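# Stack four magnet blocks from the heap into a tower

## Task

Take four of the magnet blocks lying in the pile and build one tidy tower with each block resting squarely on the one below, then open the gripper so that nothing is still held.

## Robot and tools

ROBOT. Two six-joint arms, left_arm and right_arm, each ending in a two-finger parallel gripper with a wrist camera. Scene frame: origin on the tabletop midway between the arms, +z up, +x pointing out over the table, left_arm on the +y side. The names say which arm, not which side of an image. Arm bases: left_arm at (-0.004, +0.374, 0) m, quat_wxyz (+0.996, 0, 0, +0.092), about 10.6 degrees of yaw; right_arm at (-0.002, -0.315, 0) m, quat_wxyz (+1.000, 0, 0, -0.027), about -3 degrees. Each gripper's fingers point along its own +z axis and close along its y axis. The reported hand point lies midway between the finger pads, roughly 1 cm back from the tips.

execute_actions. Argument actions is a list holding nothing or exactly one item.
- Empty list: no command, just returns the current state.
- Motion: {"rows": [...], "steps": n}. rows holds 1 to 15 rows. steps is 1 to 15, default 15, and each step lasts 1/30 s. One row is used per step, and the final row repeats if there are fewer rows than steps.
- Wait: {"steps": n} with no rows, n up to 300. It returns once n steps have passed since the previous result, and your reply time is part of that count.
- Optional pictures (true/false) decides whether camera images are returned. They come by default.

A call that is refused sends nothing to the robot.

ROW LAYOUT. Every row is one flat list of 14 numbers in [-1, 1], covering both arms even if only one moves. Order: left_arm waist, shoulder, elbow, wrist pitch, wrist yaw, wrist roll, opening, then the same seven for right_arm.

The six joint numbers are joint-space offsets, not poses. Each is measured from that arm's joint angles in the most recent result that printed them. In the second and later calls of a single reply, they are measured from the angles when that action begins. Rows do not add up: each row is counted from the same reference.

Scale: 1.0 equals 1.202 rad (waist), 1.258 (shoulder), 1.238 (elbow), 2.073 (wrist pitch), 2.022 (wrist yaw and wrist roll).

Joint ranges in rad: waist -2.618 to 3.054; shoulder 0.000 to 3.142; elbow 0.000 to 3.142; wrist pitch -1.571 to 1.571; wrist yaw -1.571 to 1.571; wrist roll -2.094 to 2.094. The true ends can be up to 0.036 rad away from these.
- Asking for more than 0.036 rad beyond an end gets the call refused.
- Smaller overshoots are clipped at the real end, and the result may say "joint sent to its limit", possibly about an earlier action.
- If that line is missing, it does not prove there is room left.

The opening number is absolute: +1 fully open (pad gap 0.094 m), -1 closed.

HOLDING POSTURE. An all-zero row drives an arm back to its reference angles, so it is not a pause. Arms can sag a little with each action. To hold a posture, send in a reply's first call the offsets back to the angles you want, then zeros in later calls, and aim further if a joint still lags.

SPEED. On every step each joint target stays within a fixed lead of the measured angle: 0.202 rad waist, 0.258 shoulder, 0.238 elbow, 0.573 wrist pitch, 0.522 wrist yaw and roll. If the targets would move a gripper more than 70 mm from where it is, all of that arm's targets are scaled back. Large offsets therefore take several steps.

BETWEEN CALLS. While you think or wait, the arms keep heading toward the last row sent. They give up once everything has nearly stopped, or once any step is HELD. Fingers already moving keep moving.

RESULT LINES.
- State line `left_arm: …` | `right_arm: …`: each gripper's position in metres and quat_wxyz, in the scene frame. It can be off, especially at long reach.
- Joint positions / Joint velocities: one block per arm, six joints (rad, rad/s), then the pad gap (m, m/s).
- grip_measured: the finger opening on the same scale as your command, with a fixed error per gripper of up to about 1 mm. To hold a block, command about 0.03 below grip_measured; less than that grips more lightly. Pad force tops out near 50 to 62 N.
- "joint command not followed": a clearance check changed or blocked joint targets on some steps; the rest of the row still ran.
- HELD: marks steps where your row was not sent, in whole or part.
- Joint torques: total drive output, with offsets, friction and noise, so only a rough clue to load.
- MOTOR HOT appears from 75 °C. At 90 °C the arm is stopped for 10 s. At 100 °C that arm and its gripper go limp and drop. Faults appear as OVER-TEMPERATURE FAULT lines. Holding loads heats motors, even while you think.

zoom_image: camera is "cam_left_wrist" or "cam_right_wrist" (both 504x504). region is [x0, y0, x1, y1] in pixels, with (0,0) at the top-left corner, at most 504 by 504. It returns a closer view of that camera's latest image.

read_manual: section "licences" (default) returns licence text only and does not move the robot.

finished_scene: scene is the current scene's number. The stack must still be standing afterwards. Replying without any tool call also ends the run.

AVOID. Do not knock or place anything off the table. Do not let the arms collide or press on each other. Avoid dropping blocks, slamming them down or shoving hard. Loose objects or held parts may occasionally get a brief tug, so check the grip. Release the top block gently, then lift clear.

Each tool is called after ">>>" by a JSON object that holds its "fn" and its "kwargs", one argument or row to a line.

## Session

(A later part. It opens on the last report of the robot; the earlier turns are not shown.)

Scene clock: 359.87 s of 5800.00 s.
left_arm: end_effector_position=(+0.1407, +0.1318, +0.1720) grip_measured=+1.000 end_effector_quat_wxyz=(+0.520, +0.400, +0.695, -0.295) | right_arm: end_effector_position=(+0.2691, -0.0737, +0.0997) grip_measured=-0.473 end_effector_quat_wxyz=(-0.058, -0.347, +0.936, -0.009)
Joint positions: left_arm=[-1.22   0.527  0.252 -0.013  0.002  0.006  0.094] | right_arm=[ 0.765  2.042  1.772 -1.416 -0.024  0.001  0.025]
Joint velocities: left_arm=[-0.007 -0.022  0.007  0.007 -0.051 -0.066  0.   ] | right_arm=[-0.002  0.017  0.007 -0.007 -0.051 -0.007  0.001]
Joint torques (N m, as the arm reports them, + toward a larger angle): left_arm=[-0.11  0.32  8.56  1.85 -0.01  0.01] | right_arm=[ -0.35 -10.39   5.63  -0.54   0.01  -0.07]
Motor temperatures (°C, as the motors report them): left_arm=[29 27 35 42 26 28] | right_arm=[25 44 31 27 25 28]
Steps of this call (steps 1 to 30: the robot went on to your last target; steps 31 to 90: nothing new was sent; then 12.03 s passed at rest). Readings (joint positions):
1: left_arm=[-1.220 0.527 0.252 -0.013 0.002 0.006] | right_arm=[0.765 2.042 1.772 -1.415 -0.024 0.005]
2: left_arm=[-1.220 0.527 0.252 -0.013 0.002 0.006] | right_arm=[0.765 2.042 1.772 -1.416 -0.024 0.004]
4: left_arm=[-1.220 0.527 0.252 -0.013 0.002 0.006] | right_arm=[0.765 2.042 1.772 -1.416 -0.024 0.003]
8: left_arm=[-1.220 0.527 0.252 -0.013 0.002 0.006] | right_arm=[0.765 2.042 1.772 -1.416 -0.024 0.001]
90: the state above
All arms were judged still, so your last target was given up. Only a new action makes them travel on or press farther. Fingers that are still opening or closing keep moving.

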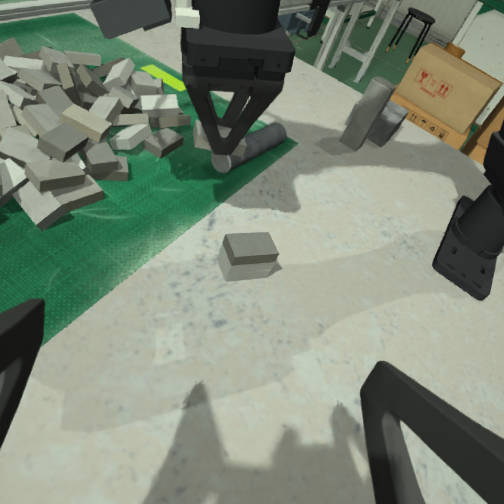

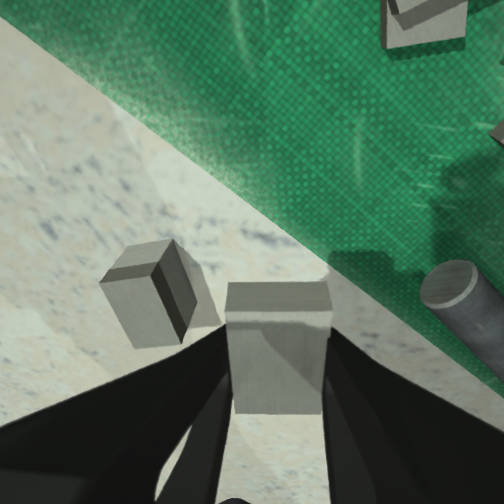

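>>> {"fn": "execute_actions", "kwargs": {
  "actions": [
    {"rows":[[0,0,0,0,0,0,1,0.015,0,0,0,0,0,-0.52],[0,0,0,0,0,0,1,0.03,0,-0.005,0,0,0,-0.52],[0,0,0,0,0,0,1,0.045,0,-0.012,0,0.005,0,-0.52],[0,0,0,0,0,0,1,0.06,0,-0.02,0,0.005,0,-0.52],[0,0,0,0,0,0,1,0.075,0,-0.027,0,0.01,0,-0.52],[0,0,0,0,0,0,1,0.09,0,-0.035,0,0.01,0,-0.52],[0,0,0,0,0,0,1,0.105,0.004,-0.042,0,0.014,0,-0.52],[0,0,0,0,0,0,1,0.12,0.004,-0.05,0,0.014,0,-0.52],[0,0,0,0,0,0,1,0.135,0.008,-0.057,0,0.014,0,-0.52],[0,0,0,0,0,0,1,0.15,0.008,-0.065,0,0.014,0,-0.52],[0,0,0,0,0,0,1,0.162,0.008,-0.072,0,0.014,0,-0.52],[0,0,0,0,0,0,1,0.172,0.008,-0.078,0,0.014,0,-0.52]],"steps":15}
  ],
  "pictures": false
}}

>>> {"fn": "execute_actions", "kwargs": {
  "actions": [
    {"steps":15}
  ]
}}

>>> {"fn": "zoom_image", "kwargs": {
  "camera": "cam_left_wrist",
  "region": [180,150,320,290]
}}

Scene clock: 365.27 s of 5800.00 s.
left_arm: end_effector_position=(+0.1407, +0.1318, +0.1720) grip_measured=+1.000 end_effector_quat_wxyz=(+0.520, +0.400, +0.695, -0.295) | right_arm: end_effector_position=(+0.2011, -0.0400, +0.0800) grip_measured=-0.473 end_effector_quat_wxyz=(-0.091, -0.445, +0.890, -0.043)
Joint positions: left_arm=[-1.22   0.527  0.252 -0.013  0.002  0.006  0.094] | right_arm=[ 0.981  2.05   1.693 -1.415 -0.005  0.001  0.025]
Joint velocities: left_arm=[-0.012 -0.002 -0.017 -0.022 -0.022  0.007  0.   ] | right_arm=[ 0.134  0.056 -0.056 -0.007 -0.081  0.022  0.   ]
Joint torques (N m, as the arm reports them, + toward a larger angle): left_arm=[ 0.03  0.28  8.62  1.85 -0.01 -0.01] | right_arm=[ -1.41 -10.01   5.56  -0.56   0.07  -0.01]
Motor temperatures (°C, as the motors report them): left_arm=[29 27 35 42 26 28] | right_arm=[25 44 31 27 25 28]
Steps of this call (steps 1 to 90: nothing new was sent; then 1.90 s passed at rest; steps 91 to 105: all 15 steps of this action). Readings (joint positions):
91: left_arm=[-1.220 0.527 0.252 -0.013 0.002 0.006] | right_arm=[0.766 2.042 1.772 -1.416 -0.024 0.001]
92: left_arm=[-1.220 0.527 0.252 -0.013 0.002 0.006] | right_arm=[0.768 2.042 1.772 -1.416 -0.023 0.001]
94: left_arm=[-1.220 0.527 0.252 -0.013 0.002 0.006] | right_arm=[0.784 2.042 1.772 -1.416 -0.018 0.001]
98: left_arm=[-1.220 0.527 0.252 -0.013 0.002 0.006] | right_arm=[0.858 2.042 1.749 -1.415 -0.006 0.001]
105: the state above

Scene clock: 365.77 s of 5800.00 s.
left_arm: end_effector_position=(+0.1407, +0.1318, +0.1720) grip_measured=+1.000 end_effector_quat_wxyz=(+0.520, +0.400, +0.695, -0.295) | right_arm: end_effector_position=(+0.2013, -0.0411, +0.0788) grip_measured=-0.473 end_effector_quat_wxyz=(-0.093, -0.444, +0.890, -0.045)
Joint positions: left_arm=[-1.22   0.527  0.252 -0.013  0.002  0.006  0.094] | right_arm=[ 0.981  2.052  1.69  -1.415 -0.002  0.001  0.025]
Joint velocities: left_arm=[-0.017 -0.007 -0.007 -0.066 -0.007 -0.066  0.   ] | right_arm=[-0.002  0.007 -0.012 -0.095  0.022 -0.022 -0.001]
Joint torques (N m, as the arm reports them, + toward a larger angle): left_arm=[-0.01  0.45  8.6   1.85  0.01  0.03] | right_arm=[ -0.66 -10.15   5.29  -0.55   0.04  -0.01]
Motor temperatures (°C, as the motors report them): left_arm=[29 27 35 42 26 28] | right_arm=[25 44 31 27 25 28]
Steps of this call (steps 1 to 15: the robot went on to your last target). Readings (joint positions):
1: left_arm=[-1.220 0.527 0.252 -0.013 0.002 0.006] | right_arm=[0.984 2.052 1.691 -1.415 -0.005 0.001]
2: left_arm=[-1.220 0.527 0.252 -0.013 0.002 0.006] | right_arm=[0.984 2.052 1.690 -1.415 -0.005 0.001]
4: left_arm=[-1.220 0.527 0.252 -0.013 0.002 0.006] | right_arm=[0.981 2.052 1.690 -1.415 -0.003 0.001]
8: left_arm=[-1.220 0.527 0.252 -0.013 0.002 0.006] | right_arm=[0.981 2.052 1.690 -1.415 -0.002 0.001]
15: the state above
All arms were judged still, so your last target was given up. Only a new action makes them travel on or press farther. Fingers that are still opening or closing keep moving.

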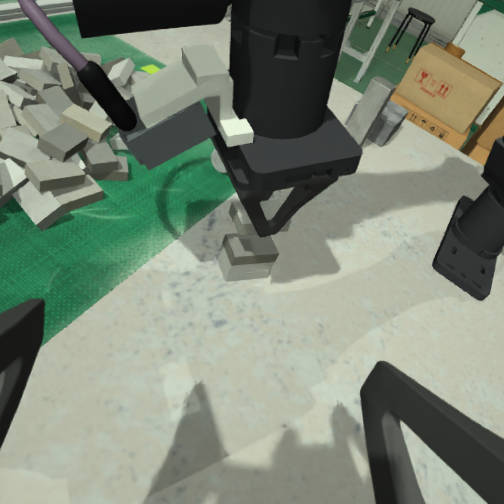

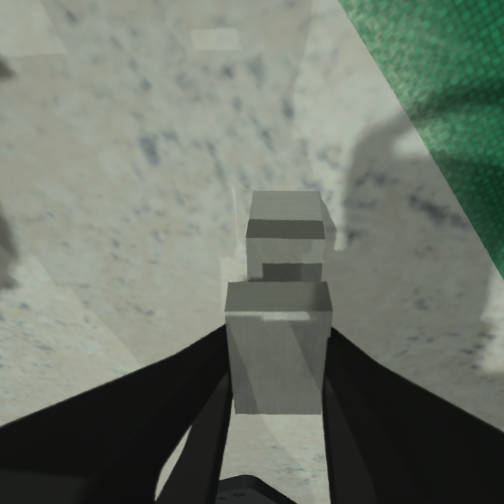

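Region (180, 150, 320, 290) of cam_left_wrist's 504x504 image, scaled by 3.600, with more detail than that image has.

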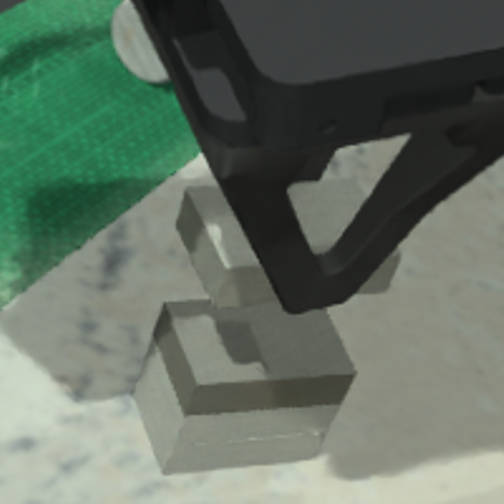

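>>> {"fn": "execute_actions", "kwargs": {
  "actions": [
    {"rows":[[0,0,0,0,0,0,1,-0.004,0.002,-0.012,0.008,0,0,-0.52],[0,0,0,0,0,0,1,-0.008,0.004,-0.018,0.012,0,0,-0.52],[0,0,0,0,0,0,1,-0.012,0.006,-0.024,0.016,0,0,-0.52],[0,0,0,0,0,0,1,-0.012,0.008,-0.03,0.02,0,0,-0.52],[0,0,0,0,0,0,1,-0.012,0.01,-0.036,0.024,0,0,-0.52],[0,0,0,0,0,0,1,-0.012,0.011,-0.042,0.028,0,0,-0.52],[0,0,0,0,0,0,1,-0.012,0.011,-0.048,0.032,0,0,-0.52],[0,0,0,0,0,0,1,-0.012,0.011,-0.053,0.036,0,0,-0.52]],"steps":15}
  ],
  "pictures": false
}}

>>> {"fn": "execute_actions", "kwargs": {
  "actions": [
    {"steps":10}
  ]
}}

>>> {"fn": "zoom_image", "kwargs": {
  "camera": "cam_left_wrist",
  "region": [180,150,320,290]
}}

Scene clock: 373.03 s of 5800.00 s.
left_arm: end_effector_position=(+0.1407, +0.1318, +0.1720) grip_measured=+1.000 end_effector_quat_wxyz=(+0.520, +0.400, +0.695, -0.295) | right_arm: end_effector_position=(+0.2004, -0.0424, +0.0617) grip_measured=-0.473 end_effector_quat_wxyz=(-0.097, -0.444, +0.889, -0.047)
Joint positions: left_arm=[-1.22   0.527  0.252 -0.013  0.002  0.006  0.094] | right_arm=[ 0.981  2.066  1.64  -1.361 -0.002  0.001  0.025]
Joint velocities: left_arm=[-0.012  0.002  0.002 -0.037 -0.081  0.022  0.   ] | right_arm=[ 0.007 -0.002  0.002  0.139 -0.051 -0.022 -0.001]
Joint torques (N m, as the arm reports them, + toward a larger angle): left_arm=[ 0.01  0.43  8.73  1.85 -0.01  0.03] | right_arm=[ -1.15 -10.13   5.16  -0.43  -0.02  -0.01]
Motor temperatures (°C, as the motors report them): left_arm=[29 27 35 43 26 28] | right_arm=[25 43 31 26 25 28]
Steps of this call (steps 1 to 90: nothing new was sent; then 3.77 s passed at rest; steps 91 to 105: all 15 steps of this action). Readings (joint positions):
91: left_arm=[-1.220 0.527 0.252 -0.013 0.002 0.006] | right_arm=[0.981 2.052 1.690 -1.415 -0.002 0.001]
92: left_arm=[-1.220 0.527 0.252 -0.013 0.002 0.006] | right_arm=[0.981 2.052 1.690 -1.414 -0.002 0.001]
94: left_arm=[-1.220 0.527 0.252 -0.013 0.002 0.006] | right_arm=[0.981 2.052 1.688 -1.406 -0.002 0.001]
98: left_arm=[-1.220 0.527 0.252 -0.013 0.002 0.006] | right_arm=[0.981 2.055 1.659 -1.381 -0.002 0.001]
105: the state above

Scene clock: 373.37 s of 5800.00 s.
left_arm: end_effector_position=(+0.1407, +0.1318, +0.1720) grip_measured=+1.000 end_effector_quat_wxyz=(+0.520, +0.400, +0.695, -0.295) | right_arm: end_effector_position=(+0.2013, -0.0412, +0.0614) grip_measured=-0.473 end_effector_quat_wxyz=(-0.094, -0.444, +0.890, -0.046)
Joint positions: left_arm=[-1.22   0.527  0.252 -0.013  0.002  0.006  0.094] | right_arm=[ 0.981  2.066  1.64  -1.355 -0.002  0.001  0.025]
Joint velocities: left_arm=[-0.012 -0.007  0.007 -0.022  0.037 -0.007  0.   ] | right_arm=[ 0.002  0.007 -0.017 -0.022  0.066 -0.037 -0.001]
Joint torques (N m, as the arm reports them, + toward a larger angle): left_arm=[0.01 0.3  8.73 1.85 0.01 0.  ] | right_arm=[ -1.18 -10.3    5.21  -0.37  -0.02  -0.02]
Motor temperatures (°C, as the motors report them): left_arm=[29 27 35 43 26 28] | right_arm=[25 43 31 26 25 28]
Steps of this call (steps 1 to 10: the robot went on to your last target). Readings (joint positions):
1: left_arm=[-1.220 0.527 0.252 -0.013 0.002 0.006] | right_arm=[0.981 2.066 1.640 -1.360 -0.002 0.001]
2: left_arm=[-1.220 0.527 0.252 -0.013 0.002 0.006] | right_arm=[0.981 2.066 1.640 -1.358 -0.002 0.001]
4: left_arm=[-1.220 0.527 0.252 -0.013 0.002 0.006] | right_arm=[0.981 2.066 1.640 -1.357 -0.002 0.001]
8: left_arm=[-1.220 0.527 0.252 -0.013 0.002 0.006] | right_arm=[0.981 2.066 1.640 -1.355 -0.002 0.001]
10: the state above

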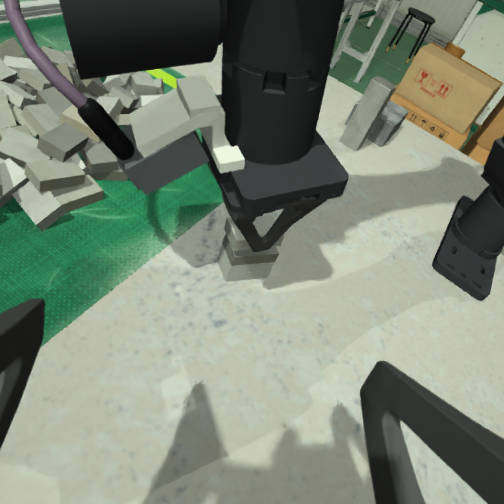

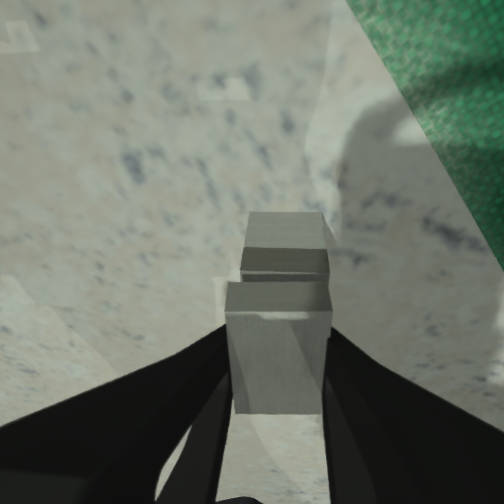

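Region (180, 150, 320, 290) of cam_left_wrist's 504x504 image, scaled by 3.600, with more detail than that image has.

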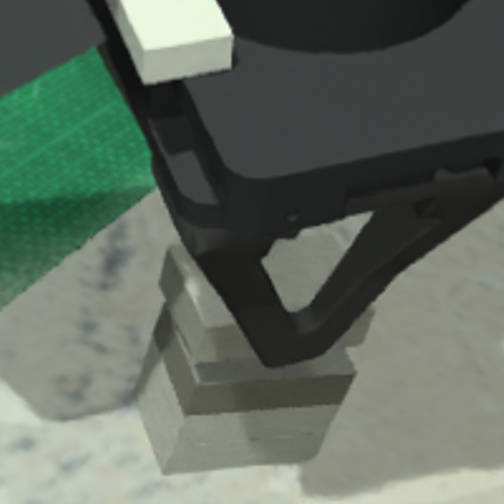

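>>> {"fn": "execute_actions", "kwargs": {
  "actions": [
    {"rows":[[0,0,0,0,0,0,1,-0.008,0,0,0,0.006,0,-0.52],[0,0,0,0,0,0,1,-0.008,0,0,0,0.012,0,-0.52]],"steps":12}
  ]
}}

Scene clock: 375.30 s of 5800.00 s.
left_arm: end_effector_position=(+0.1407, +0.1318, +0.1720) grip_measured=+1.000 end_effector_quat_wxyz=(+0.520, +0.400, +0.695, -0.295) | right_arm: end_effector_position=(+0.2036, -0.0428, +0.0614) grip_measured=-0.473 end_effector_quat_wxyz=(-0.090, -0.445, +0.889, -0.053)
Joint positions: left_arm=[-1.22   0.527  0.252 -0.013  0.002  0.006  0.094] | right_arm=[ 0.981  2.066  1.64  -1.355  0.014  0.001  0.025]
Joint velocities: left_arm=[-0.022 -0.002  0.002 -0.037  0.007 -0.007  0.   ] | right_arm=[ 0.007 -0.012 -0.012  0.022 -0.007  0.007 -0.   ]
Joint torques (N m, as the arm reports them, + toward a larger angle): left_arm=[ 0.03  0.29  8.76  1.86  0.01 -0.02] | right_arm=[-0.79 -9.99  6.46 -0.54 -0.01 -0.01]
Motor temperatures (°C, as the motors report them): left_arm=[29 27 35 43 26 28] | right_arm=[25 43 31 26 25 28]
Steps of this call (steps 1 to 15: the robot went on to your last target; steps 16 to 46: nothing new was sent; steps 47 to 58: all 12 steps of this action). Readings (joint positions):
47: left_arm=[-1.220 0.527 0.252 -0.013 0.002 0.006] | right_arm=[0.981 2.066 1.640 -1.355 -0.001 0.001]
48: left_arm=[-1.220 0.527 0.252 -0.013 0.002 0.006] | right_arm=[0.981 2.066 1.640 -1.355 0.001 0.001]
50: left_arm=[-1.220 0.527 0.252 -0.013 0.002 0.006] | right_arm=[0.981 2.066 1.640 -1.355 0.007 0.001]
54: left_arm=[-1.220 0.527 0.252 -0.013 0.002 0.006] | right_arm=[0.981 2.066 1.640 -1.355 0.012 0.001]
58: the state above

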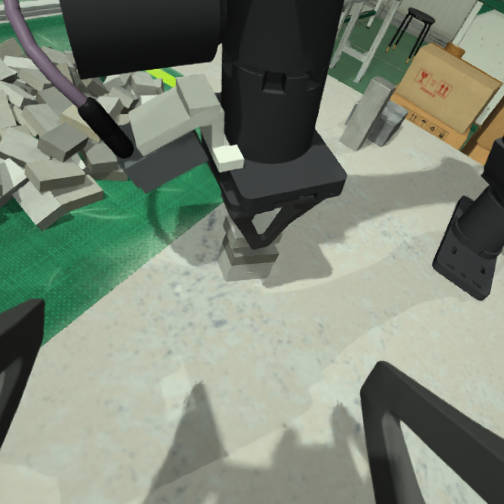

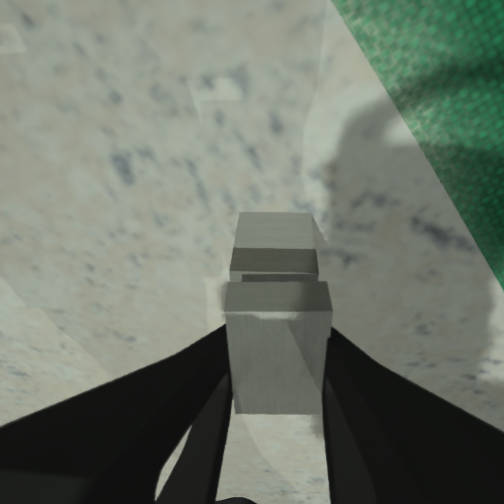

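>>> {"fn": "execute_actions", "kwargs": {
  "actions": [
    {"rows":[[0,0,0,0,0,0,1,0,0,0,0,-0.008,0,-0.52],[0,0,0,0,0,0,1,0,0,0,0,-0.008,0,-0.52],[0,0,0,0,0,0,1,0,0,0,0,-0.008,0,-0.52],[0,0,0,0,0,0,1,0,0,-0.01,0.008,-0.008,0,-0.52],[0,0,0,0,0,0,1,0,0,-0.015,0.011,-0.008,0,-0.52],[0,0,0,0,0,0,1,0,0,-0.02,0.014,-0.008,0,-0.52],[0,0,0,0,0,0,1,0,0,-0.025,0.017,-0.008,0,-0.52],[0,0,0,0,0,0,1,0,0,-0.03,0.019,-0.008,0,-0.52]],"steps":15}
  ],
  "pictures": false
}}

>>> {"fn": "execute_actions", "kwargs": {
  "actions": [
    {"steps":8}
  ]
}}

>>> {"fn": "zoom_image", "kwargs": {
  "camera": "cam_left_wrist",
  "region": [180,150,320,290]
}}

Scene clock: 380.10 s of 5800.00 s.
left_arm: end_effector_position=(+0.1407, +0.1318, +0.1720) grip_measured=+1.000 end_effector_quat_wxyz=(+0.520, +0.400, +0.695, -0.295) | right_arm: end_effector_position=(+0.2018, -0.0421, +0.0564) grip_measured=-0.473 end_effector_quat_wxyz=(-0.092, -0.445, +0.890, -0.048)
Joint positions: left_arm=[-1.22   0.527  0.252 -0.013  0.002  0.006  0.094] | right_arm=[ 0.981  2.066  1.621 -1.333  0.003  0.001  0.025]
Joint velocities: left_arm=[-0.017 -0.007  0.002  0.051  0.007 -0.022  0.   ] | right_arm=[-0.002  0.012 -0.007  0.022  0.007 -0.007  0.   ]
Joint torques (N m, as the arm reports them, + toward a larger angle): left_arm=[-0.05  0.51  8.68  1.84 -0.01 -0.02] | right_arm=[ -0.02 -10.07   4.85  -0.43  -0.03  -0.01]
Motor temperatures (°C, as the motors report them): left_arm=[29 27 36 43 26 28] | right_arm=[25 43 31 26 25 28]
Steps of this call (steps 1 to 15: the robot went on to your last target; steps 16 to 90: nothing new was sent; then 1.30 s passed at rest; steps 91 to 105: all 15 steps of this action). Readings (joint positions):
91: left_arm=[-1.220 0.527 0.252 -0.013 0.002 0.006] | right_arm=[0.981 2.066 1.640 -1.355 0.014 0.001]
92: left_arm=[-1.220 0.527 0.252 -0.013 0.002 0.006] | right_arm=[0.981 2.066 1.640 -1.355 0.011 0.001]
94: left_arm=[-1.220 0.527 0.252 -0.013 0.002 0.006] | right_arm=[0.981 2.066 1.640 -1.355 0.008 0.001]
98: left_arm=[-1.220 0.527 0.252 -0.013 0.002 0.006] | right_arm=[0.981 2.066 1.638 -1.344 0.005 0.001]
105: the state above

Scene clock: 380.37 s of 5800.00 s.
left_arm: end_effector_position=(+0.1407, +0.1318, +0.1720) grip_measured=+1.000 end_effector_quat_wxyz=(+0.520, +0.400, +0.695, -0.295) | right_arm: end_effector_position=(+0.2023, -0.0414, +0.0563) grip_measured=-0.473 end_effector_quat_wxyz=(-0.090, -0.445, +0.890, -0.047)
Joint positions: left_arm=[-1.22   0.527  0.252 -0.013  0.002  0.006  0.094] | right_arm=[ 0.981  2.066  1.621 -1.33   0.003  0.001  0.025]
Joint velocities: left_arm=[-0.007  0.002  0.017 -0.007 -0.022  0.007  0.   ] | right_arm=[-0.012 -0.012 -0.017  0.037  0.007 -0.066 -0.001]
Joint torques (N m, as the arm reports them, + toward a larger angle): left_arm=[-0.03  0.4   8.73  1.8   0.01  0.01] | right_arm=[-0.01 -9.83  5.08 -0.41 -0.05 -0.02]
Motor temperatures (°C, as the motors report them): left_arm=[29 27 36 43 26 28] | right_arm=[25 43 31 26 25 28]
Steps of this call (steps 1 to 8: the robot went on to your last target). Readings (joint positions):
1: left_arm=[-1.220 0.527 0.252 -0.013 0.002 0.006] | right_arm=[0.981 2.066 1.621 -1.332 0.003 0.001]
2: left_arm=[-1.220 0.527 0.252 -0.013 0.002 0.006] | right_arm=[0.981 2.066 1.621 -1.332 0.003 0.001]
4: left_arm=[-1.220 0.527 0.252 -0.013 0.002 0.006] | right_arm=[0.981 2.066 1.621 -1.331 0.003 0.001]
8: the state above

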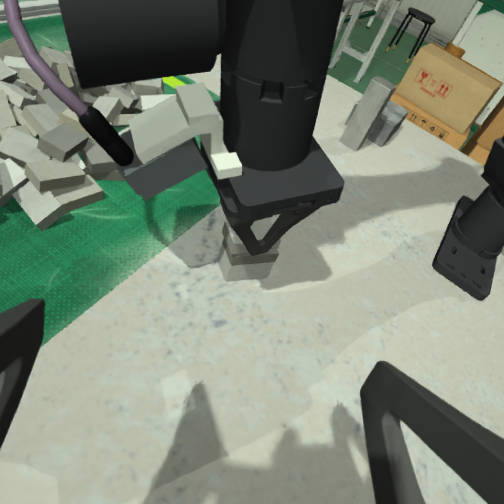

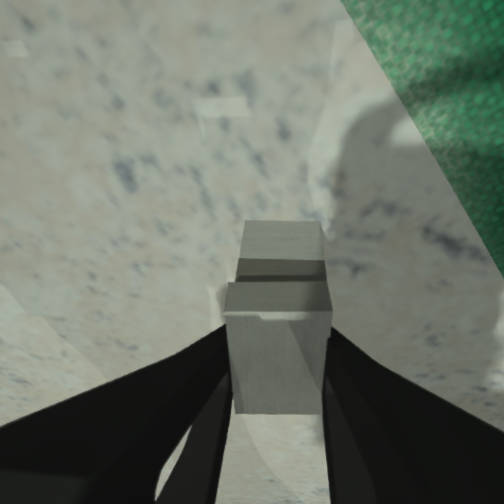

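Region (180, 150, 320, 290) of cam_left_wrist's 504x504 image, scaled by 3.600, with more detail than that image has.

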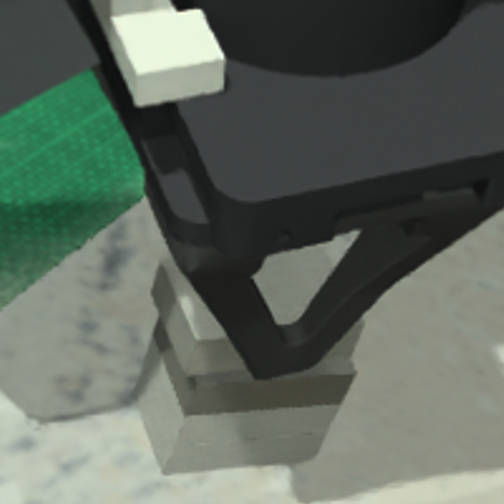

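Well aligned; lower ~2 mm more and release.

>>> {"fn": "execute_actions", "kwargs": {
  "actions": [
    {"rows":[[0,0,0,0,0,0,1,0,0,-0.012,0.008,0,0,-0.52],[0,0,0,0,0,0,1,0,0,-0.016,0.01,0,0,-0.52],[0,0,0,0,0,0,1,0,0,-0.02,0.012,0,0,-0.52],[0,0,0,0,0,0,1,0,0,-0.022,0.012,0,0,-0.52],[0,0,0,0,0,0,1,0,0,-0.022,0.012,0,0,-0.52],[0,0,0,0,0,0,1,0,0,-0.022,0.012,0,0,-0.52],[0,0,0,0,0,0,1,0,0,-0.022,0.012,0,0,-0.52],[0,0,0,0,0,0,1,0,0,-0.022,0.012,0,0,-0.52],[0,0,0,0,0,0,1,0,0,-0.022,0.012,0,0,-0.49],[0,0,0,0,0,0,1,0,0,-0.022,0.012,0,0,-0.47],[0,0,0,0,0,0,1,0,0,-0.022,0.012,0,0,-0.45],[0,0,0,0,0,0,1,0,0,-0.022,0.012,0,0,-0.4],[0,0,0,0,0,0,1,0,0,-0.022,0.012,0,0,-0.3],[0,0,0,0,0,0,1,0,0,-0.022,0.012,0,0,-0.2]],"steps":15}
  ],
  "pictures": false
}}

>>> {"fn": "execute_actions", "kwargs": {
  "actions": [
    {"rows":[[0,0,0,0,0,0,1,0,0,0,0,0,0,-0.1],[0,0,0,0,0,0,1,0,0,0,0,0,0,0],[0,0,0,0,0,0,1,0,-0.005,0.02,-0.008,0,0,0],[0,0,0,0,0,0,1,0,-0.01,0.035,-0.016,0,0,0],[0,0,0,0,0,0,1,0,-0.015,0.05,-0.026,0,0,0],[0,0,0,0,0,0,1,0,-0.02,0.065,-0.036,0,0,0],[0,0,0,0,0,0,1,0,-0.025,0.08,-0.046,0,0,0],[0,0,0,0,0,0,1,0,-0.03,0.095,-0.056,0,0,0],[0,0,0,0,0,0,1,0,-0.04,0.11,-0.066,0,0,0],[0,0,0,0,0,0,1,0,-0.05,0.125,-0.076,0,0,0]],"steps":15}
  ],
  "pictures": false
}}

>>> {"fn": "execute_actions", "kwargs": {
  "actions": [
    {"steps":10}
  ]
}}

>>> {"fn": "zoom_image", "kwargs": {
  "camera": "cam_left_wrist",
  "region": [180,150,320,290]
}}

Scene clock: 390.10 s of 5800.00 s.
left_arm: end_effector_position=(+0.1407, +0.1318, +0.1720) grip_measured=+1.000 end_effector_quat_wxyz=(+0.520, +0.400, +0.695, -0.295) | right_arm: end_effector_position=(+0.2036, -0.0395, +0.0558) grip_measured=-0.213 end_effector_quat_wxyz=(-0.086, -0.445, +0.890, -0.045)
Joint positions: left_arm=[-1.22   0.527  0.252 -0.013  0.002  0.006  0.094] | right_arm=[ 0.981  2.066  1.621 -1.32   0.003  0.001  0.037]
Joint velocities: left_arm=[ 0.027  0.017  0.007 -0.051  0.007 -0.066  0.   ] | right_arm=[-0.017 -0.007 -0.012 -0.037  0.139 -0.037  0.021]
Joint torques (N m, as the arm reports them, + toward a larger angle): left_arm=[-0.04  0.33  8.6   1.86 -0.02 -0.03] | right_arm=[ -0.03 -10.12   4.28  -0.39  -0.01  -0.01]
Motor temperatures (°C, as the motors report them): left_arm=[29 27 36 43 26 28] | right_arm=[25 43 30 26 25 28]
Steps of this call (steps 1 to 15: the robot went on to your last target; steps 16 to 90: nothing new was sent; then 6.23 s passed at rest; steps 91 to 105: all 15 steps of this action). Readings (joint positions):
91: left_arm=[-1.220 0.527 0.252 -0.013 0.002 0.006] | right_arm=[0.981 2.066 1.621 -1.329 0.003 0.001]
92: left_arm=[-1.220 0.527 0.252 -0.013 0.002 0.006] | right_arm=[0.981 2.066 1.621 -1.329 0.003 0.001]
94: left_arm=[-1.220 0.527 0.252 -0.013 0.002 0.006] | right_arm=[0.981 2.066 1.621 -1.326 0.003 0.001]
98: left_arm=[-1.220 0.527 0.252 -0.013 0.002 0.006] | right_arm=[0.981 2.066 1.621 -1.321 0.003 0.001]
105: the state above

Scene clock: 390.60 s of 5800.00 s.
left_arm: end_effector_position=(+0.1407, +0.1318, +0.1720) grip_measured=+1.000 end_effector_quat_wxyz=(+0.520, +0.400, +0.695, -0.295) | right_arm: end_effector_position=(+0.2087, -0.0328, +0.1054) grip_measured=-0.002 end_effector_quat_wxyz=(-0.057, -0.446, +0.893, -0.030)
Joint positions: left_arm=[-1.22   0.527  0.252 -0.013  0.002  0.006  0.094] | right_arm=[ 0.981  2.012  1.749 -1.438  0.003  0.001  0.047]
Joint velocities: left_arm=[ 0.007 -0.007 -0.007  0.022 -0.007 -0.007  0.   ] | right_arm=[-0.012 -0.134  0.071 -0.154 -0.066 -0.007 -0.   ]
Joint torques (N m, as the arm reports them, + toward a larger angle): left_arm=[-0.01  0.32  8.64  1.85  0.01  0.  ] | right_arm=[ 0.   -9.83  8.73 -0.51 -0.01 -0.01]
Motor temperatures (°C, as the motors report them): left_arm=[29 27 36 43 26 28] | right_arm=[25 43 31 26 25 28]
Steps of this call (steps 1 to 15: all 15 steps of this action). Readings (joint positions):
1: left_arm=[-1.220 0.527 0.252 -0.013 0.002 0.006] | right_arm=[0.981 2.066 1.621 -1.320 0.003 0.001]
2: left_arm=[-1.220 0.527 0.252 -0.013 0.002 0.006] | right_arm=[0.981 2.066 1.621 -1.320 0.003 0.001]
4: left_arm=[-1.220 0.527 0.252 -0.013 0.002 0.006] | right_arm=[0.981 2.066 1.621 -1.322 0.003 0.001]
8: left_arm=[-1.220 0.527 0.252 -0.013 0.002 0.006] | right_arm=[0.981 2.065 1.665 -1.368 0.003 0.001]
15: the state above

Scene clock: 390.93 s of 5800.00 s.
left_arm: end_effector_position=(+0.1407, +0.1318, +0.1720) grip_measured=+1.000 end_effector_quat_wxyz=(+0.520, +0.400, +0.695, -0.295) | right_arm: end_effector_position=(+0.2055, -0.0370, +0.1075) grip_measured=-0.002 end_effector_quat_wxyz=(-0.066, -0.446, +0.892, -0.034)
Joint positions: left_arm=[-1.22   0.527  0.252 -0.013  0.002  0.006  0.094] | right_arm=[ 0.981  2.009  1.751 -1.461  0.003  0.001  0.047]
Joint velocities: left_arm=[-0.022 -0.002  0.002 -0.007  0.037 -0.007  0.   ] | right_arm=[ 0.007 -0.002  0.002  0.022  0.022  0.095 -0.   ]
Joint torques (N m, as the arm reports them, + toward a larger angle): left_arm=[-0.05  0.48  8.59  1.85 -0.01  0.  ] | right_arm=[  0.   -10.24   8.85  -0.59  -0.02  -0.01]
Motor temperatures (°C, as the motors report them): left_arm=[29 27 36 43 26 28] | right_arm=[25 43 31 26 25 28]
Steps of this call (steps 1 to 10: the robot went on to your last target). Readings (joint positions):
1: left_arm=[-1.220 0.527 0.252 -0.013 0.002 0.006] | right_arm=[0.981 2.009 1.751 -1.443 0.003 0.001]
2: left_arm=[-1.220 0.527 0.252 -0.013 0.002 0.006] | right_arm=[0.981 2.009 1.751 -1.448 0.003 0.001]
4: left_arm=[-1.220 0.527 0.252 -0.013 0.002 0.006] | right_arm=[0.981 2.009 1.751 -1.454 0.003 0.001]
8: left_arm=[-1.220 0.527 0.252 -0.013 0.002 0.006] | right_arm=[0.981 2.009 1.751 -1.459 0.003 0.001]
10: the state above

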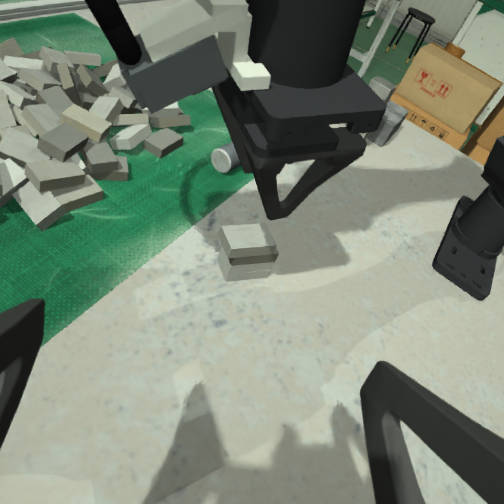

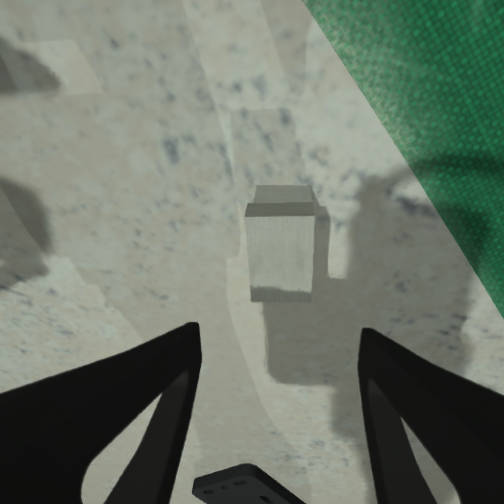

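Region (180, 150, 320, 290) of cam_left_wrist's 504x504 image, scaled by 3.600, with more detail than that image has.

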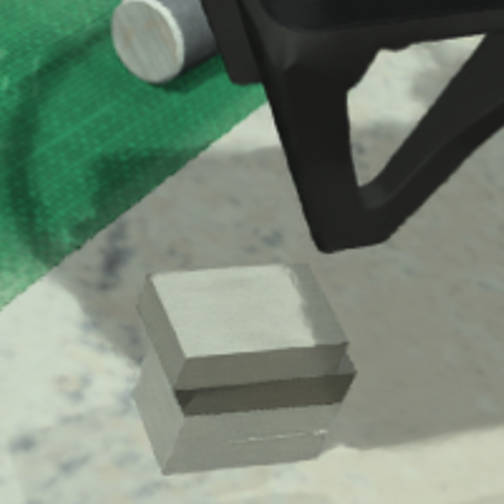

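>>> {"fn": "execute_actions", "kwargs": {
  "actions": [
    {"rows":[[0,0,0,0,0,0,1,0,-0.012,-0.02,0.012,0,0.06,0.1],[0,0,0,0,0,0,1,0,-0.024,-0.04,0.024,0,0.12,0.2],[0,0,0,0,0,0,1,-0.005,-0.036,-0.06,0.036,0,0.18,0.3],[0,0,0,0,0,0,1,-0.01,-0.048,-0.08,0.048,0,0.24,0.3],[0,0,0,0,0,0,1,-0.015,-0.06,-0.1,0.06,0,0.3,0.3],[0,0,0,0,0,0,1,-0.015,-0.072,-0.12,0.072,0,0.36,0.3],[0,0,0,0,0,0,1,-0.015,-0.084,-0.14,0.084,0,0.42,0.3],[0,0,0,0,0,0,1,-0.015,-0.096,-0.16,0.096,0,0.48,0.3],[0,0,0,0,0,0,1,-0.015,-0.108,-0.18,0.108,0,0.54,0.3],[0,0,0,0,0,0,1,-0.015,-0.12,-0.2,0.12,0,0.6,0.3],[0,0,0,0,0,0,1,-0.015,-0.132,-0.22,0.132,0,0.66,0.3],[0,0,0,0,0,0,1,-0.015,-0.143,-0.24,0.14,0,0.72,0.3],[0,0,0,0,0,0,1,-0.015,-0.143,-0.264,0.148,0,0.777,0.3]],"steps":15}
  ],
  "pictures": false
}}

>>> {"fn": "execute_actions", "kwargs": {
  "actions": [
    {"steps":20}
  ]
}}

Scene clock: 399.63 s of 5800.00 s.
left_arm: end_effector_position=(+0.1407, +0.1318, +0.1720) grip_measured=+1.000 end_effector_quat_wxyz=(+0.520, +0.400, +0.695, -0.295) | right_arm: end_effector_position=(+0.1971, -0.0531, +0.0871) grip_measured=+0.298 end_effector_quat_wxyz=(-0.010, +0.155, +0.988, -0.021)
Joint positions: left_arm=[-1.22   0.527  0.252 -0.013  0.002  0.006  0.094] | right_arm=[ 0.971  1.846  1.457 -1.229  0.003  1.229  0.061]
Joint velocities: left_arm=[ 0.002 -0.002 -0.002 -0.11   0.022 -0.095  0.   ] | right_arm=[ 0.007 -0.066 -0.295  0.315  0.022  2.249 -0.   ]
Joint torques (N m, as the arm reports them, + toward a larger angle): left_arm=[-0.1   0.36  8.73  1.84 -0.01  0.01] | right_arm=[-0.64 -9.48  5.49  0.06  0.   -0.04]
Motor temperatures (°C, as the motors report them): left_arm=[29 27 36 43 26 28] | right_arm=[25 44 32 26 25 28]
Steps of this call (steps 1 to 30: the robot went on to your last target; steps 31 to 90: nothing new was sent; then 5.20 s passed at rest; steps 91 to 105: all 15 steps of this action). Readings (joint positions):
91: left_arm=[-1.220 0.527 0.252 -0.013 0.002 0.006] | right_arm=[0.981 2.009 1.751 -1.462 0.003 0.019]
92: left_arm=[-1.220 0.527 0.252 -0.013 0.002 0.006] | right_arm=[0.981 2.006 1.745 -1.455 0.003 0.059]
94: left_arm=[-1.220 0.527 0.252 -0.013 0.002 0.006] | right_arm=[0.981 1.991 1.711 -1.427 0.003 0.183]
98: left_arm=[-1.220 0.527 0.252 -0.013 0.002 0.006] | right_arm=[0.976 1.937 1.611 -1.360 0.003 0.544]
105: the state above

Scene clock: 400.30 s of 5800.00 s.
left_arm: end_effector_position=(+0.1407, +0.1318, +0.1720) grip_measured=+1.000 end_effector_quat_wxyz=(+0.520, +0.400, +0.695, -0.295) | right_arm: end_effector_position=(+0.2037, -0.0439, +0.0833) grip_measured=+0.298 end_effector_quat_wxyz=(+0.001, +0.316, +0.949, +0.001)
Joint positions: left_arm=[-1.22   0.527  0.252 -0.013  0.002  0.006  0.094] | right_arm=[ 0.971  1.845  1.442 -1.166  0.001  1.562  0.061]
Joint velocities: left_arm=[ 0.007 -0.002 -0.002  0.007 -0.051  0.022  0.   ] | right_arm=[ 0.012 -0.012 -0.002  0.007  0.037 -0.022 -0.   ]
Joint torques (N m, as the arm reports them, + toward a larger angle): left_arm=[-0.02  0.42  8.7   1.85 -0.02  0.02] | right_arm=[-0.72 -9.88  5.41 -0.09  0.    0.06]
Motor temperatures (°C, as the motors report them): left_arm=[29 27 36 43 26 28] | right_arm=[25 44 31 26 25 28]
Steps of this call (steps 1 to 20: the robot went on to your last target). Readings (joint positions):
1: left_arm=[-1.220 0.527 0.252 -0.013 0.002 0.006] | right_arm=[0.971 1.845 1.450 -1.220 0.003 1.297]
2: left_arm=[-1.220 0.527 0.252 -0.013 0.002 0.006] | right_arm=[0.971 1.845 1.445 -1.211 0.002 1.352]
4: left_arm=[-1.220 0.527 0.252 -0.013 0.002 0.006] | right_arm=[0.971 1.845 1.442 -1.196 0.001 1.429]
8: left_arm=[-1.220 0.527 0.252 -0.013 0.002 0.006] | right_arm=[0.971 1.845 1.442 -1.177 0.001 1.510]
20: the state above

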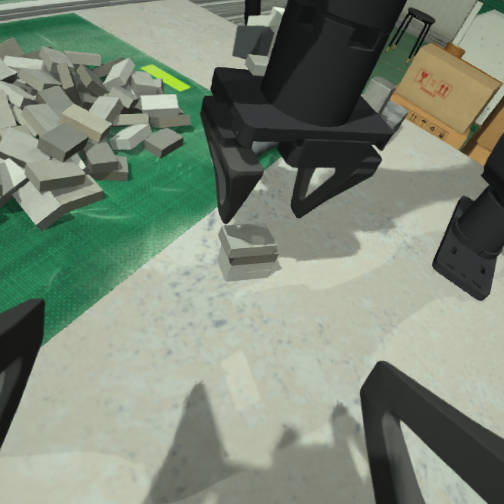

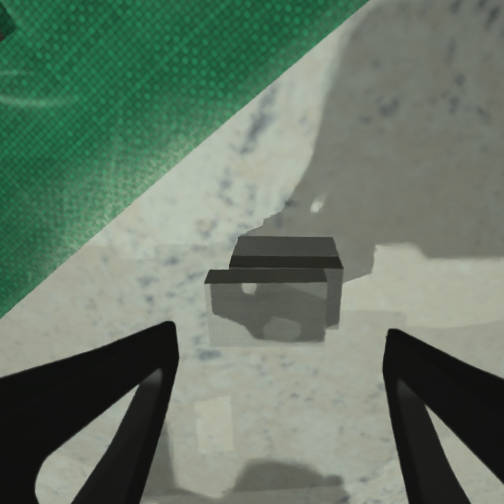

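>>> {"fn": "execute_actions", "kwargs": {
  "actions": [
    {"rows":[[0,0,0,0,0,0,1,0,0.003,-0.01,0.012,0,0.005,0.45],[0,0,0,0,0,0,1,0,0.006,-0.02,0.02,0,0.005,0.5],[0,0,0,0,0,0,1,0,0.009,-0.03,0.028,0,0.005,0.5],[0,0,0,0,0,0,1,0,0.012,-0.04,0.036,0,0.005,0.5],[0,0,0,0,0,0,1,0,0.015,-0.05,0.044,0,0.005,0.5],[0,0,0,0,0,0,1,0,0.018,-0.06,0.052,0,0.005,0.5],[0,0,0,0,0,0,1,0,0.021,-0.07,0.06,0,0.005,0.5],[0,0,0,0,0,0,1,0,0.024,-0.08,0.068,0,0.005,0.5],[0,0,0,0,0,0,1,0,0.027,-0.09,0.076,0,0.005,0.5],[0,0,0,0,0,0,1,0,0.03,-0.1,0.084,0,0.005,0.5],[0,0,0,0,0,0,1,0,0.033,-0.11,0.092,0,0.005,0.5],[0,0,0,0,0,0,1,0,0.036,-0.12,0.1,0,0.005,0.5],[0,0,0,0,0,0,1,0,0.038,-0.13,0.107,0,0.005,0.5],[0,0,0,0,0,0,1,0,0.04,-0.14,0.113,0,0.005,0.5],[0,0,0,0,0,0,1,0,0.041,-0.148,0.115,0,0.005,0.5]],"steps":15}
  ],
  "pictures": false
}}

>>> {"fn": "execute_actions", "kwargs": {
  "actions": [
    {"steps":15}
  ]
}}

Scene clock: 408.33 s of 5800.00 s.
left_arm: end_effector_position=(+0.1407, +0.1318, +0.1720) grip_measured=+1.000 end_effector_quat_wxyz=(+0.520, +0.400, +0.695, -0.295) | right_arm: end_effector_position=(+0.2009, -0.0469, +0.0343) grip_measured=+0.498 end_effector_quat_wxyz=(-0.002, +0.318, +0.948, -0.004)
Joint positions: left_arm=[-1.22   0.527  0.252 -0.013  0.002  0.006  0.094] | right_arm=[ 0.971  1.888  1.297 -0.989 -0.002  1.566  0.07 ]
Joint velocities: left_arm=[-0.002 -0.007  0.002  0.022  0.007  0.022  0.   ] | right_arm=[-0.002  0.09  -0.359  0.403 -0.007 -0.051 -0.   ]
Joint torques (N m, as the arm reports them, + toward a larger angle): left_arm=[-0.06  0.44  8.74  1.87  0.    0.  ] | right_arm=[-0.02 -8.11  5.29 -0.13  0.01  0.05]
Motor temperatures (°C, as the motors report them): left_arm=[29 27 36 43 26 28] | right_arm=[25 43 31 26 25 28]
Steps of this call (steps 1 to 30: the robot went on to your last target; steps 31 to 90: nothing new was sent; then 4.53 s passed at rest; steps 91 to 105: all 15 steps of this action). Readings (joint positions):
91: left_arm=[-1.220 0.527 0.252 -0.013 0.002 0.006] | right_arm=[0.971 1.845 1.442 -1.164 0.000 1.566]
92: left_arm=[-1.220 0.527 0.252 -0.013 0.002 0.006] | right_arm=[0.971 1.845 1.442 -1.160 -0.000 1.566]
94: left_arm=[-1.220 0.527 0.252 -0.013 0.002 0.006] | right_arm=[0.971 1.845 1.435 -1.141 -0.000 1.566]
98: left_arm=[-1.220 0.527 0.252 -0.013 0.002 0.006] | right_arm=[0.971 1.853 1.390 -1.089 -0.001 1.566]
105: the state above

Scene clock: 408.83 s of 5800.00 s.
left_arm: end_effector_position=(+0.1407, +0.1318, +0.1720) grip_measured=+1.000 end_effector_quat_wxyz=(+0.520, +0.400, +0.695, -0.295) | right_arm: end_effector_position=(+0.2034, -0.0434, +0.0269) grip_measured=+0.498 end_effector_quat_wxyz=(+0.001, +0.318, +0.948, +0.006)
Joint positions: left_arm=[-1.22   0.527  0.252 -0.013  0.002  0.006  0.094] | right_arm=[ 0.971  1.895  1.275 -0.94  -0.002  1.566  0.07 ]
Joint velocities: left_arm=[ 0.002 -0.007 -0.012 -0.007 -0.022  0.022  0.   ] | right_arm=[-0.012 -0.002  0.007 -0.007  0.037  0.022  0.   ]
Joint torques (N m, as the arm reports them, + toward a larger angle): left_arm=[ 0.01  0.29  8.63  1.87  0.03 -0.01] | right_arm=[-0.02 -8.3   5.33 -0.11  0.01  0.05]
Motor temperatures (°C, as the motors report them): left_arm=[29 27 36 43 26 28] | right_arm=[25 43 31 26 25 28]
Steps of this call (steps 1 to 15: the robot went on to your last target). Readings (joint positions):
1: left_arm=[-1.220 0.527 0.252 -0.013 0.002 0.006] | right_arm=[0.971 1.890 1.287 -0.980 -0.002 1.566]
2: left_arm=[-1.220 0.527 0.252 -0.013 0.002 0.006] | right_arm=[0.971 1.893 1.280 -0.973 -0.002 1.566]
4: left_arm=[-1.220 0.527 0.252 -0.013 0.002 0.006] | right_arm=[0.971 1.895 1.275 -0.964 -0.002 1.566]
8: left_arm=[-1.220 0.527 0.252 -0.013 0.002 0.006] | right_arm=[0.971 1.895 1.275 -0.948 -0.002 1.566]
15: the state above

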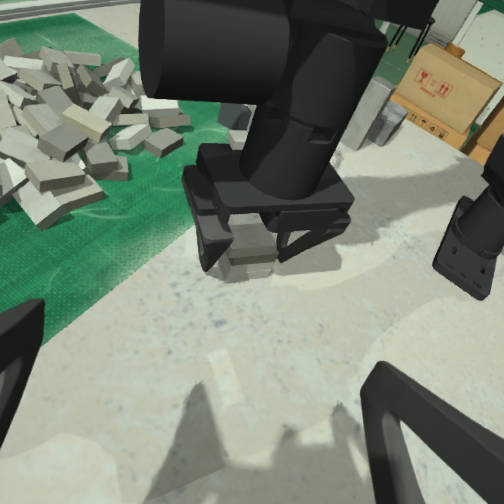

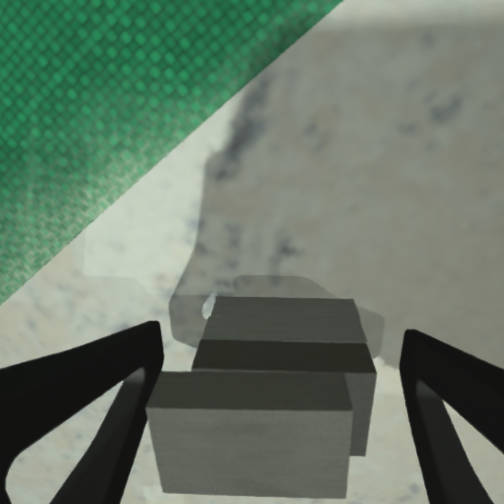

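>>> {"fn": "execute_actions", "kwargs": {
  "actions": [
    {"rows":[[0,0,0,0,0,0,1,0,0,0,0,0,0,0.4],[0,0,0,0,0,0,1,0,0,0,0,0,0,0.3],[0,0,0,0,0,0,1,0,0,0,0,0,0,0.2],[0,0,0,0,0,0,1,0,0,0,0,0,0,0.14],[0,0,0,0,0,0,1,0,0,0,0,0,0,0.11],[0,0,0,0,0,0,1,0,0,0,0,0,0,0.08],[0,0,0,0,0,0,1,0,0,0,0,0,0,0.05],[0,0,0,0,0,0,1,0,0,0,0,0,0,0.02],[0,0,0,0,0,0,1,0,0,0,0,0,0,-0.01],[0,0,0,0,0,0,1,0,0,0,0,0,0,-0.04],[0,0,0,0,0,0,1,0,0,0,0,0,0,-0.07],[0,0,0,0,0,0,1,0,0,0,0,0,0,-0.1],[0,0,0,0,0,0,1,0,0,0,0,0,0,-0.12],[0,0,0,0,0,0,1,0,0,0,0,0,0,-0.14],[0,0,0,0,0,0,1,0,0,0,0,0,0,-0.165]],"steps":15}
  ],
  "pictures": false
}}

>>> {"fn": "execute_actions", "kwargs": {
  "actions": [
    {"steps":8}
  ],
  "pictures": false
}}

>>> {"fn": "execute_actions", "kwargs": {
  "actions": [
    {"rows":[[0,0,0,0,0,0,1,0,0,0,0,0,0,-0.13],[0,0,0,0,0,0,1,0,0,0,0,0,0,-0.05],[0,0,0,0,0,0,1,0,0,0,0,0,0,0.1],[0,0,0,0,0,0,1,0,0,0,0,0,0,0.3],[0,0,0,0,0,0,1,0,0,0,0,0,0,0.5],[0,0,0,0,0,0,1,0,0,0,0,0,0,0.6],[0,0,0,0,0,0,1,0,-0.008,0.03,-0.015,0,0,0.6],[0,0,0,0,0,0,1,0,-0.014,0.05,-0.03,0,0,0.6],[0,0,0,0,0,0,1,0,-0.02,0.07,-0.045,0,0,0.6],[0,0,0,0,0,0,1,0,-0.026,0.09,-0.06,0,0,0.6],[0,0,0,0,0,0,1,0,-0.032,0.11,-0.075,0,0,0.6],[0,0,0,0,0,0,1,0,-0.038,0.13,-0.09,0,0,0.6],[0,0,0,0,0,0,1,0,-0.046,0.15,-0.105,0,0,0.6],[0,0,0,0,0,0,1,0,-0.054,0.17,-0.12,0,0,0.6],[0,0,0,0,0,0,1,0,-0.065,0.19,-0.135,0,0,0.6]],"steps":15}
  ],
  "pictures": false
}}

>>> {"fn": "execute_actions", "kwargs": {
  "actions": [
    {"steps":15}
  ]
}}

>>> {"fn": "zoom_image", "kwargs": {
  "camera": "cam_left_wrist",
  "region": [190,190,310,310]
}}

Scene clock: 418.20 s of 5800.00 s.
left_arm: end_effector_position=(+0.1407, +0.1318, +0.1720) grip_measured=+1.000 end_effector_quat_wxyz=(+0.520, +0.400, +0.695, -0.295) | right_arm: end_effector_position=(+0.2026, -0.0439, +0.0269) grip_measured=-0.136 end_effector_quat_wxyz=(-0.001, +0.318, +0.948, +0.004)
Joint positions: left_arm=[-1.22   0.527  0.252 -0.013  0.002  0.006  0.094] | right_arm=[ 0.971  1.895  1.275 -0.943 -0.004  1.566  0.041]
Joint velocities: left_arm=[-0.002 -0.002  0.002  0.007  0.051  0.022  0.   ] | right_arm=[ 0.002 -0.007  0.022 -0.007  0.037 -0.007  0.001]
Joint torques (N m, as the arm reports them, + toward a larger angle): left_arm=[0.   0.36 8.76 1.84 0.01 0.  ] | right_arm=[-0.01 -8.65  6.53 -0.19  0.   -0.03]
Motor temperatures (°C, as the motors report them): left_arm=[29 27 36 43 26 28] | right_arm=[25 43 31 26 25 28]
Steps of this call (steps 1 to 15: the robot went on to your last target; steps 16 to 90: nothing new was sent; then 5.87 s passed at rest; steps 91 to 105: all 15 steps of this action). Readings (joint positions):
91: left_arm=[-1.220 0.527 0.252 -0.013 0.002 0.006] | right_arm=[0.971 1.895 1.275 -0.938 -0.003 1.566]
92: left_arm=[-1.220 0.527 0.252 -0.013 0.002 0.006] | right_arm=[0.971 1.895 1.275 -0.938 -0.003 1.566]
94: left_arm=[-1.220 0.527 0.252 -0.013 0.002 0.006] | right_arm=[0.971 1.895 1.275 -0.938 -0.003 1.566]
98: left_arm=[-1.220 0.527 0.252 -0.013 0.002 0.006] | right_arm=[0.971 1.895 1.275 -0.938 -0.004 1.566]
105: the state above

Scene clock: 418.47 s of 5800.00 s.
left_arm: end_effector_position=(+0.1407, +0.1318, +0.1720) grip_measured=+1.000 end_effector_quat_wxyz=(+0.520, +0.400, +0.695, -0.295) | right_arm: end_effector_position=(+0.2026, -0.0439, +0.0269) grip_measured=-0.136 end_effector_quat_wxyz=(-0.001, +0.318, +0.948, +0.004)
Joint positions: left_arm=[-1.22   0.527  0.252 -0.013  0.002  0.006  0.094] | right_arm=[ 0.971  1.895  1.275 -0.943 -0.004  1.566  0.041]
Joint velocities: left_arm=[-0.002  0.002 -0.007  0.037 -0.022  0.066  0.   ] | right_arm=[-0.007  0.007  0.022  0.007 -0.007  0.022  0.   ]
Joint torques (N m, as the arm reports them, + toward a larger angle): left_arm=[-0.1   0.39  8.78  1.85 -0.01  0.  ] | right_arm=[-0.02 -8.58  6.54 -0.15  0.   -0.02]
Motor temperatures (°C, as the motors report them): left_arm=[29 27 36 43 26 28] | right_arm=[25 43 31 26 25 28]
Steps of this call (steps 1 to 8: the robot went on to your last target). Readings (joint positions):
1: left_arm=[-1.220 0.527 0.252 -0.013 0.002 0.006] | right_arm=[0.971 1.895 1.275 -0.943 -0.004 1.566]
2: left_arm=[-1.220 0.527 0.252 -0.013 0.002 0.006] | right_arm=[0.971 1.895 1.275 -0.943 -0.004 1.566]
4: left_arm=[-1.220 0.527 0.252 -0.013 0.002 0.006] | right_arm=[0.971 1.895 1.275 -0.943 -0.004 1.566]
8: the state above

Scene clock: 418.97 s of 5800.00 s.
left_arm: end_effector_position=(+0.1407, +0.1318, +0.1720) grip_measured=+1.000 end_effector_quat_wxyz=(+0.520, +0.400, +0.695, -0.295) | right_arm: end_effector_position=(+0.2109, -0.0320, +0.0739) grip_measured=+0.598 end_effector_quat_wxyz=(+0.003, +0.318, +0.948, +0.021)
Joint positions: left_arm=[-1.22   0.527  0.252 -0.013  0.002  0.006  0.094] | right_arm=[ 0.971  1.866  1.43  -1.092 -0.008  1.566  0.075]
Joint velocities: left_arm=[-0.002  0.002  0.002 -0.037 -0.037 -0.081  0.   ] | right_arm=[-0.017 -0.339  0.759 -0.711 -0.066 -0.051 -0.001]
Joint torques (N m, as the arm reports them, + toward a larger angle): left_arm=[-0.04  0.47  8.7   1.86 -0.01 -0.02] | right_arm=[ -0.08 -11.52   9.72  -0.37   0.03  -0.01]
Motor temperatures (°C, as the motors report them): left_arm=[29 27 36 43 26 28] | right_arm=[25 43 31 26 25 28]
Steps of this call (steps 1 to 15: all 15 steps of this action). Readings (joint positions):
1: left_arm=[-1.220 0.527 0.252 -0.013 0.002 0.006] | right_arm=[0.971 1.895 1.275 -0.943 -0.005 1.566]
2: left_arm=[-1.220 0.527 0.252 -0.013 0.002 0.006] | right_arm=[0.971 1.895 1.275 -0.943 -0.005 1.566]
4: left_arm=[-1.220 0.527 0.252 -0.013 0.002 0.006] | right_arm=[0.971 1.895 1.275 -0.943 -0.005 1.566]
8: left_arm=[-1.220 0.527 0.252 -0.013 0.002 0.006] | right_arm=[0.971 1.895 1.279 -0.951 -0.007 1.566]
15: the state above

Scene clock: 419.47 s of 5800.00 s.
left_arm: end_effector_position=(+0.1407, +0.1318, +0.1720) grip_measured=+1.000 end_effector_quat_wxyz=(+0.520, +0.400, +0.695, -0.295) | right_arm: end_effector_position=(+0.2066, -0.0376, +0.1061) grip_measured=+0.598 end_effector_quat_wxyz=(+0.005, +0.318, +0.948, +0.026)
Joint positions: left_arm=[-1.22   0.527  0.252 -0.013  0.002  0.006  0.094] | right_arm=[ 0.971  1.813  1.491 -1.197 -0.008  1.566  0.075]
Joint velocities: left_arm=[-0.007  0.002 -0.007 -0.022 -0.007  0.037  0.   ] | right_arm=[ 0.017 -0.002  0.002 -0.022  0.007  0.037  0.   ]
Joint torques (N m, as the arm reports them, + toward a larger angle): left_arm=[-0.02  0.36  8.73  1.81  0.01  0.  ] | right_arm=[-0.01 -8.41  8.73 -0.33  0.01 -0.02]
Motor temperatures (°C, as the motors report them): left_arm=[29 27 36 43 26 28] | right_arm=[25 43 31 26 25 28]
Steps of this call (steps 1 to 15: the robot went on to your last target). Readings (joint positions):
1: left_arm=[-1.220 0.527 0.252 -0.013 0.002 0.006] | right_arm=[0.971 1.853 1.453 -1.112 -0.008 1.566]
2: left_arm=[-1.220 0.527 0.252 -0.013 0.002 0.006] | right_arm=[0.971 1.839 1.470 -1.126 -0.008 1.566]
4: left_arm=[-1.220 0.527 0.252 -0.013 0.002 0.006] | right_arm=[0.971 1.818 1.488 -1.147 -0.008 1.566]
8: left_arm=[-1.220 0.527 0.252 -0.013 0.002 0.006] | right_arm=[0.971 1.813 1.491 -1.179 -0.008 1.566]
15: the state above

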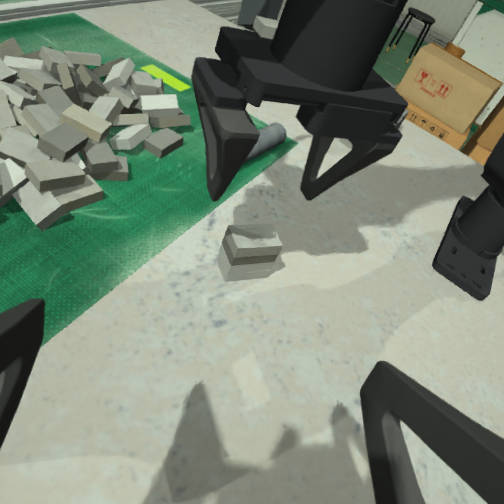

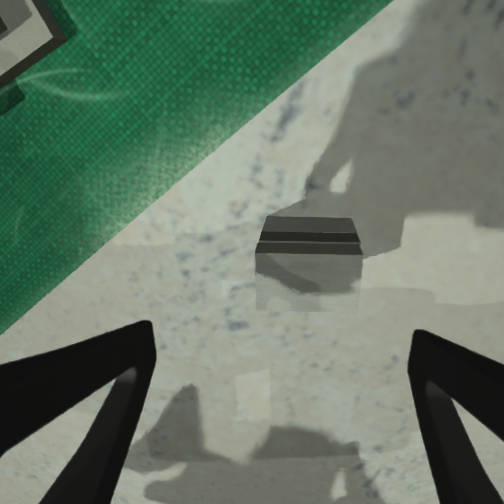

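Region (190, 190, 310, 310) of cam_left_wrist's 504x504 image, scaled by 4.200, with more detail than that image has.

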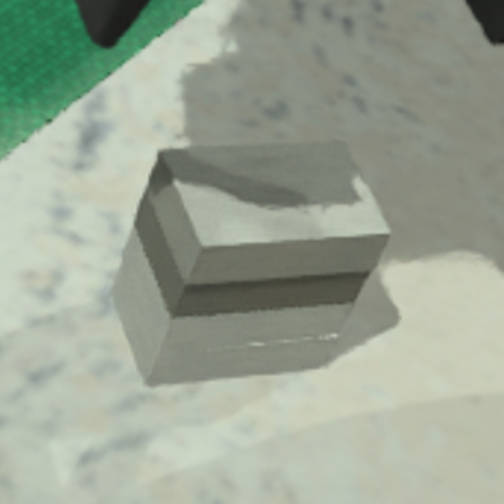

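Neat within about a millimetre.

>>> {"fn": "finished_scene", "kwargs": {
  "scene": 1
}}

The scene is finished: the task was done.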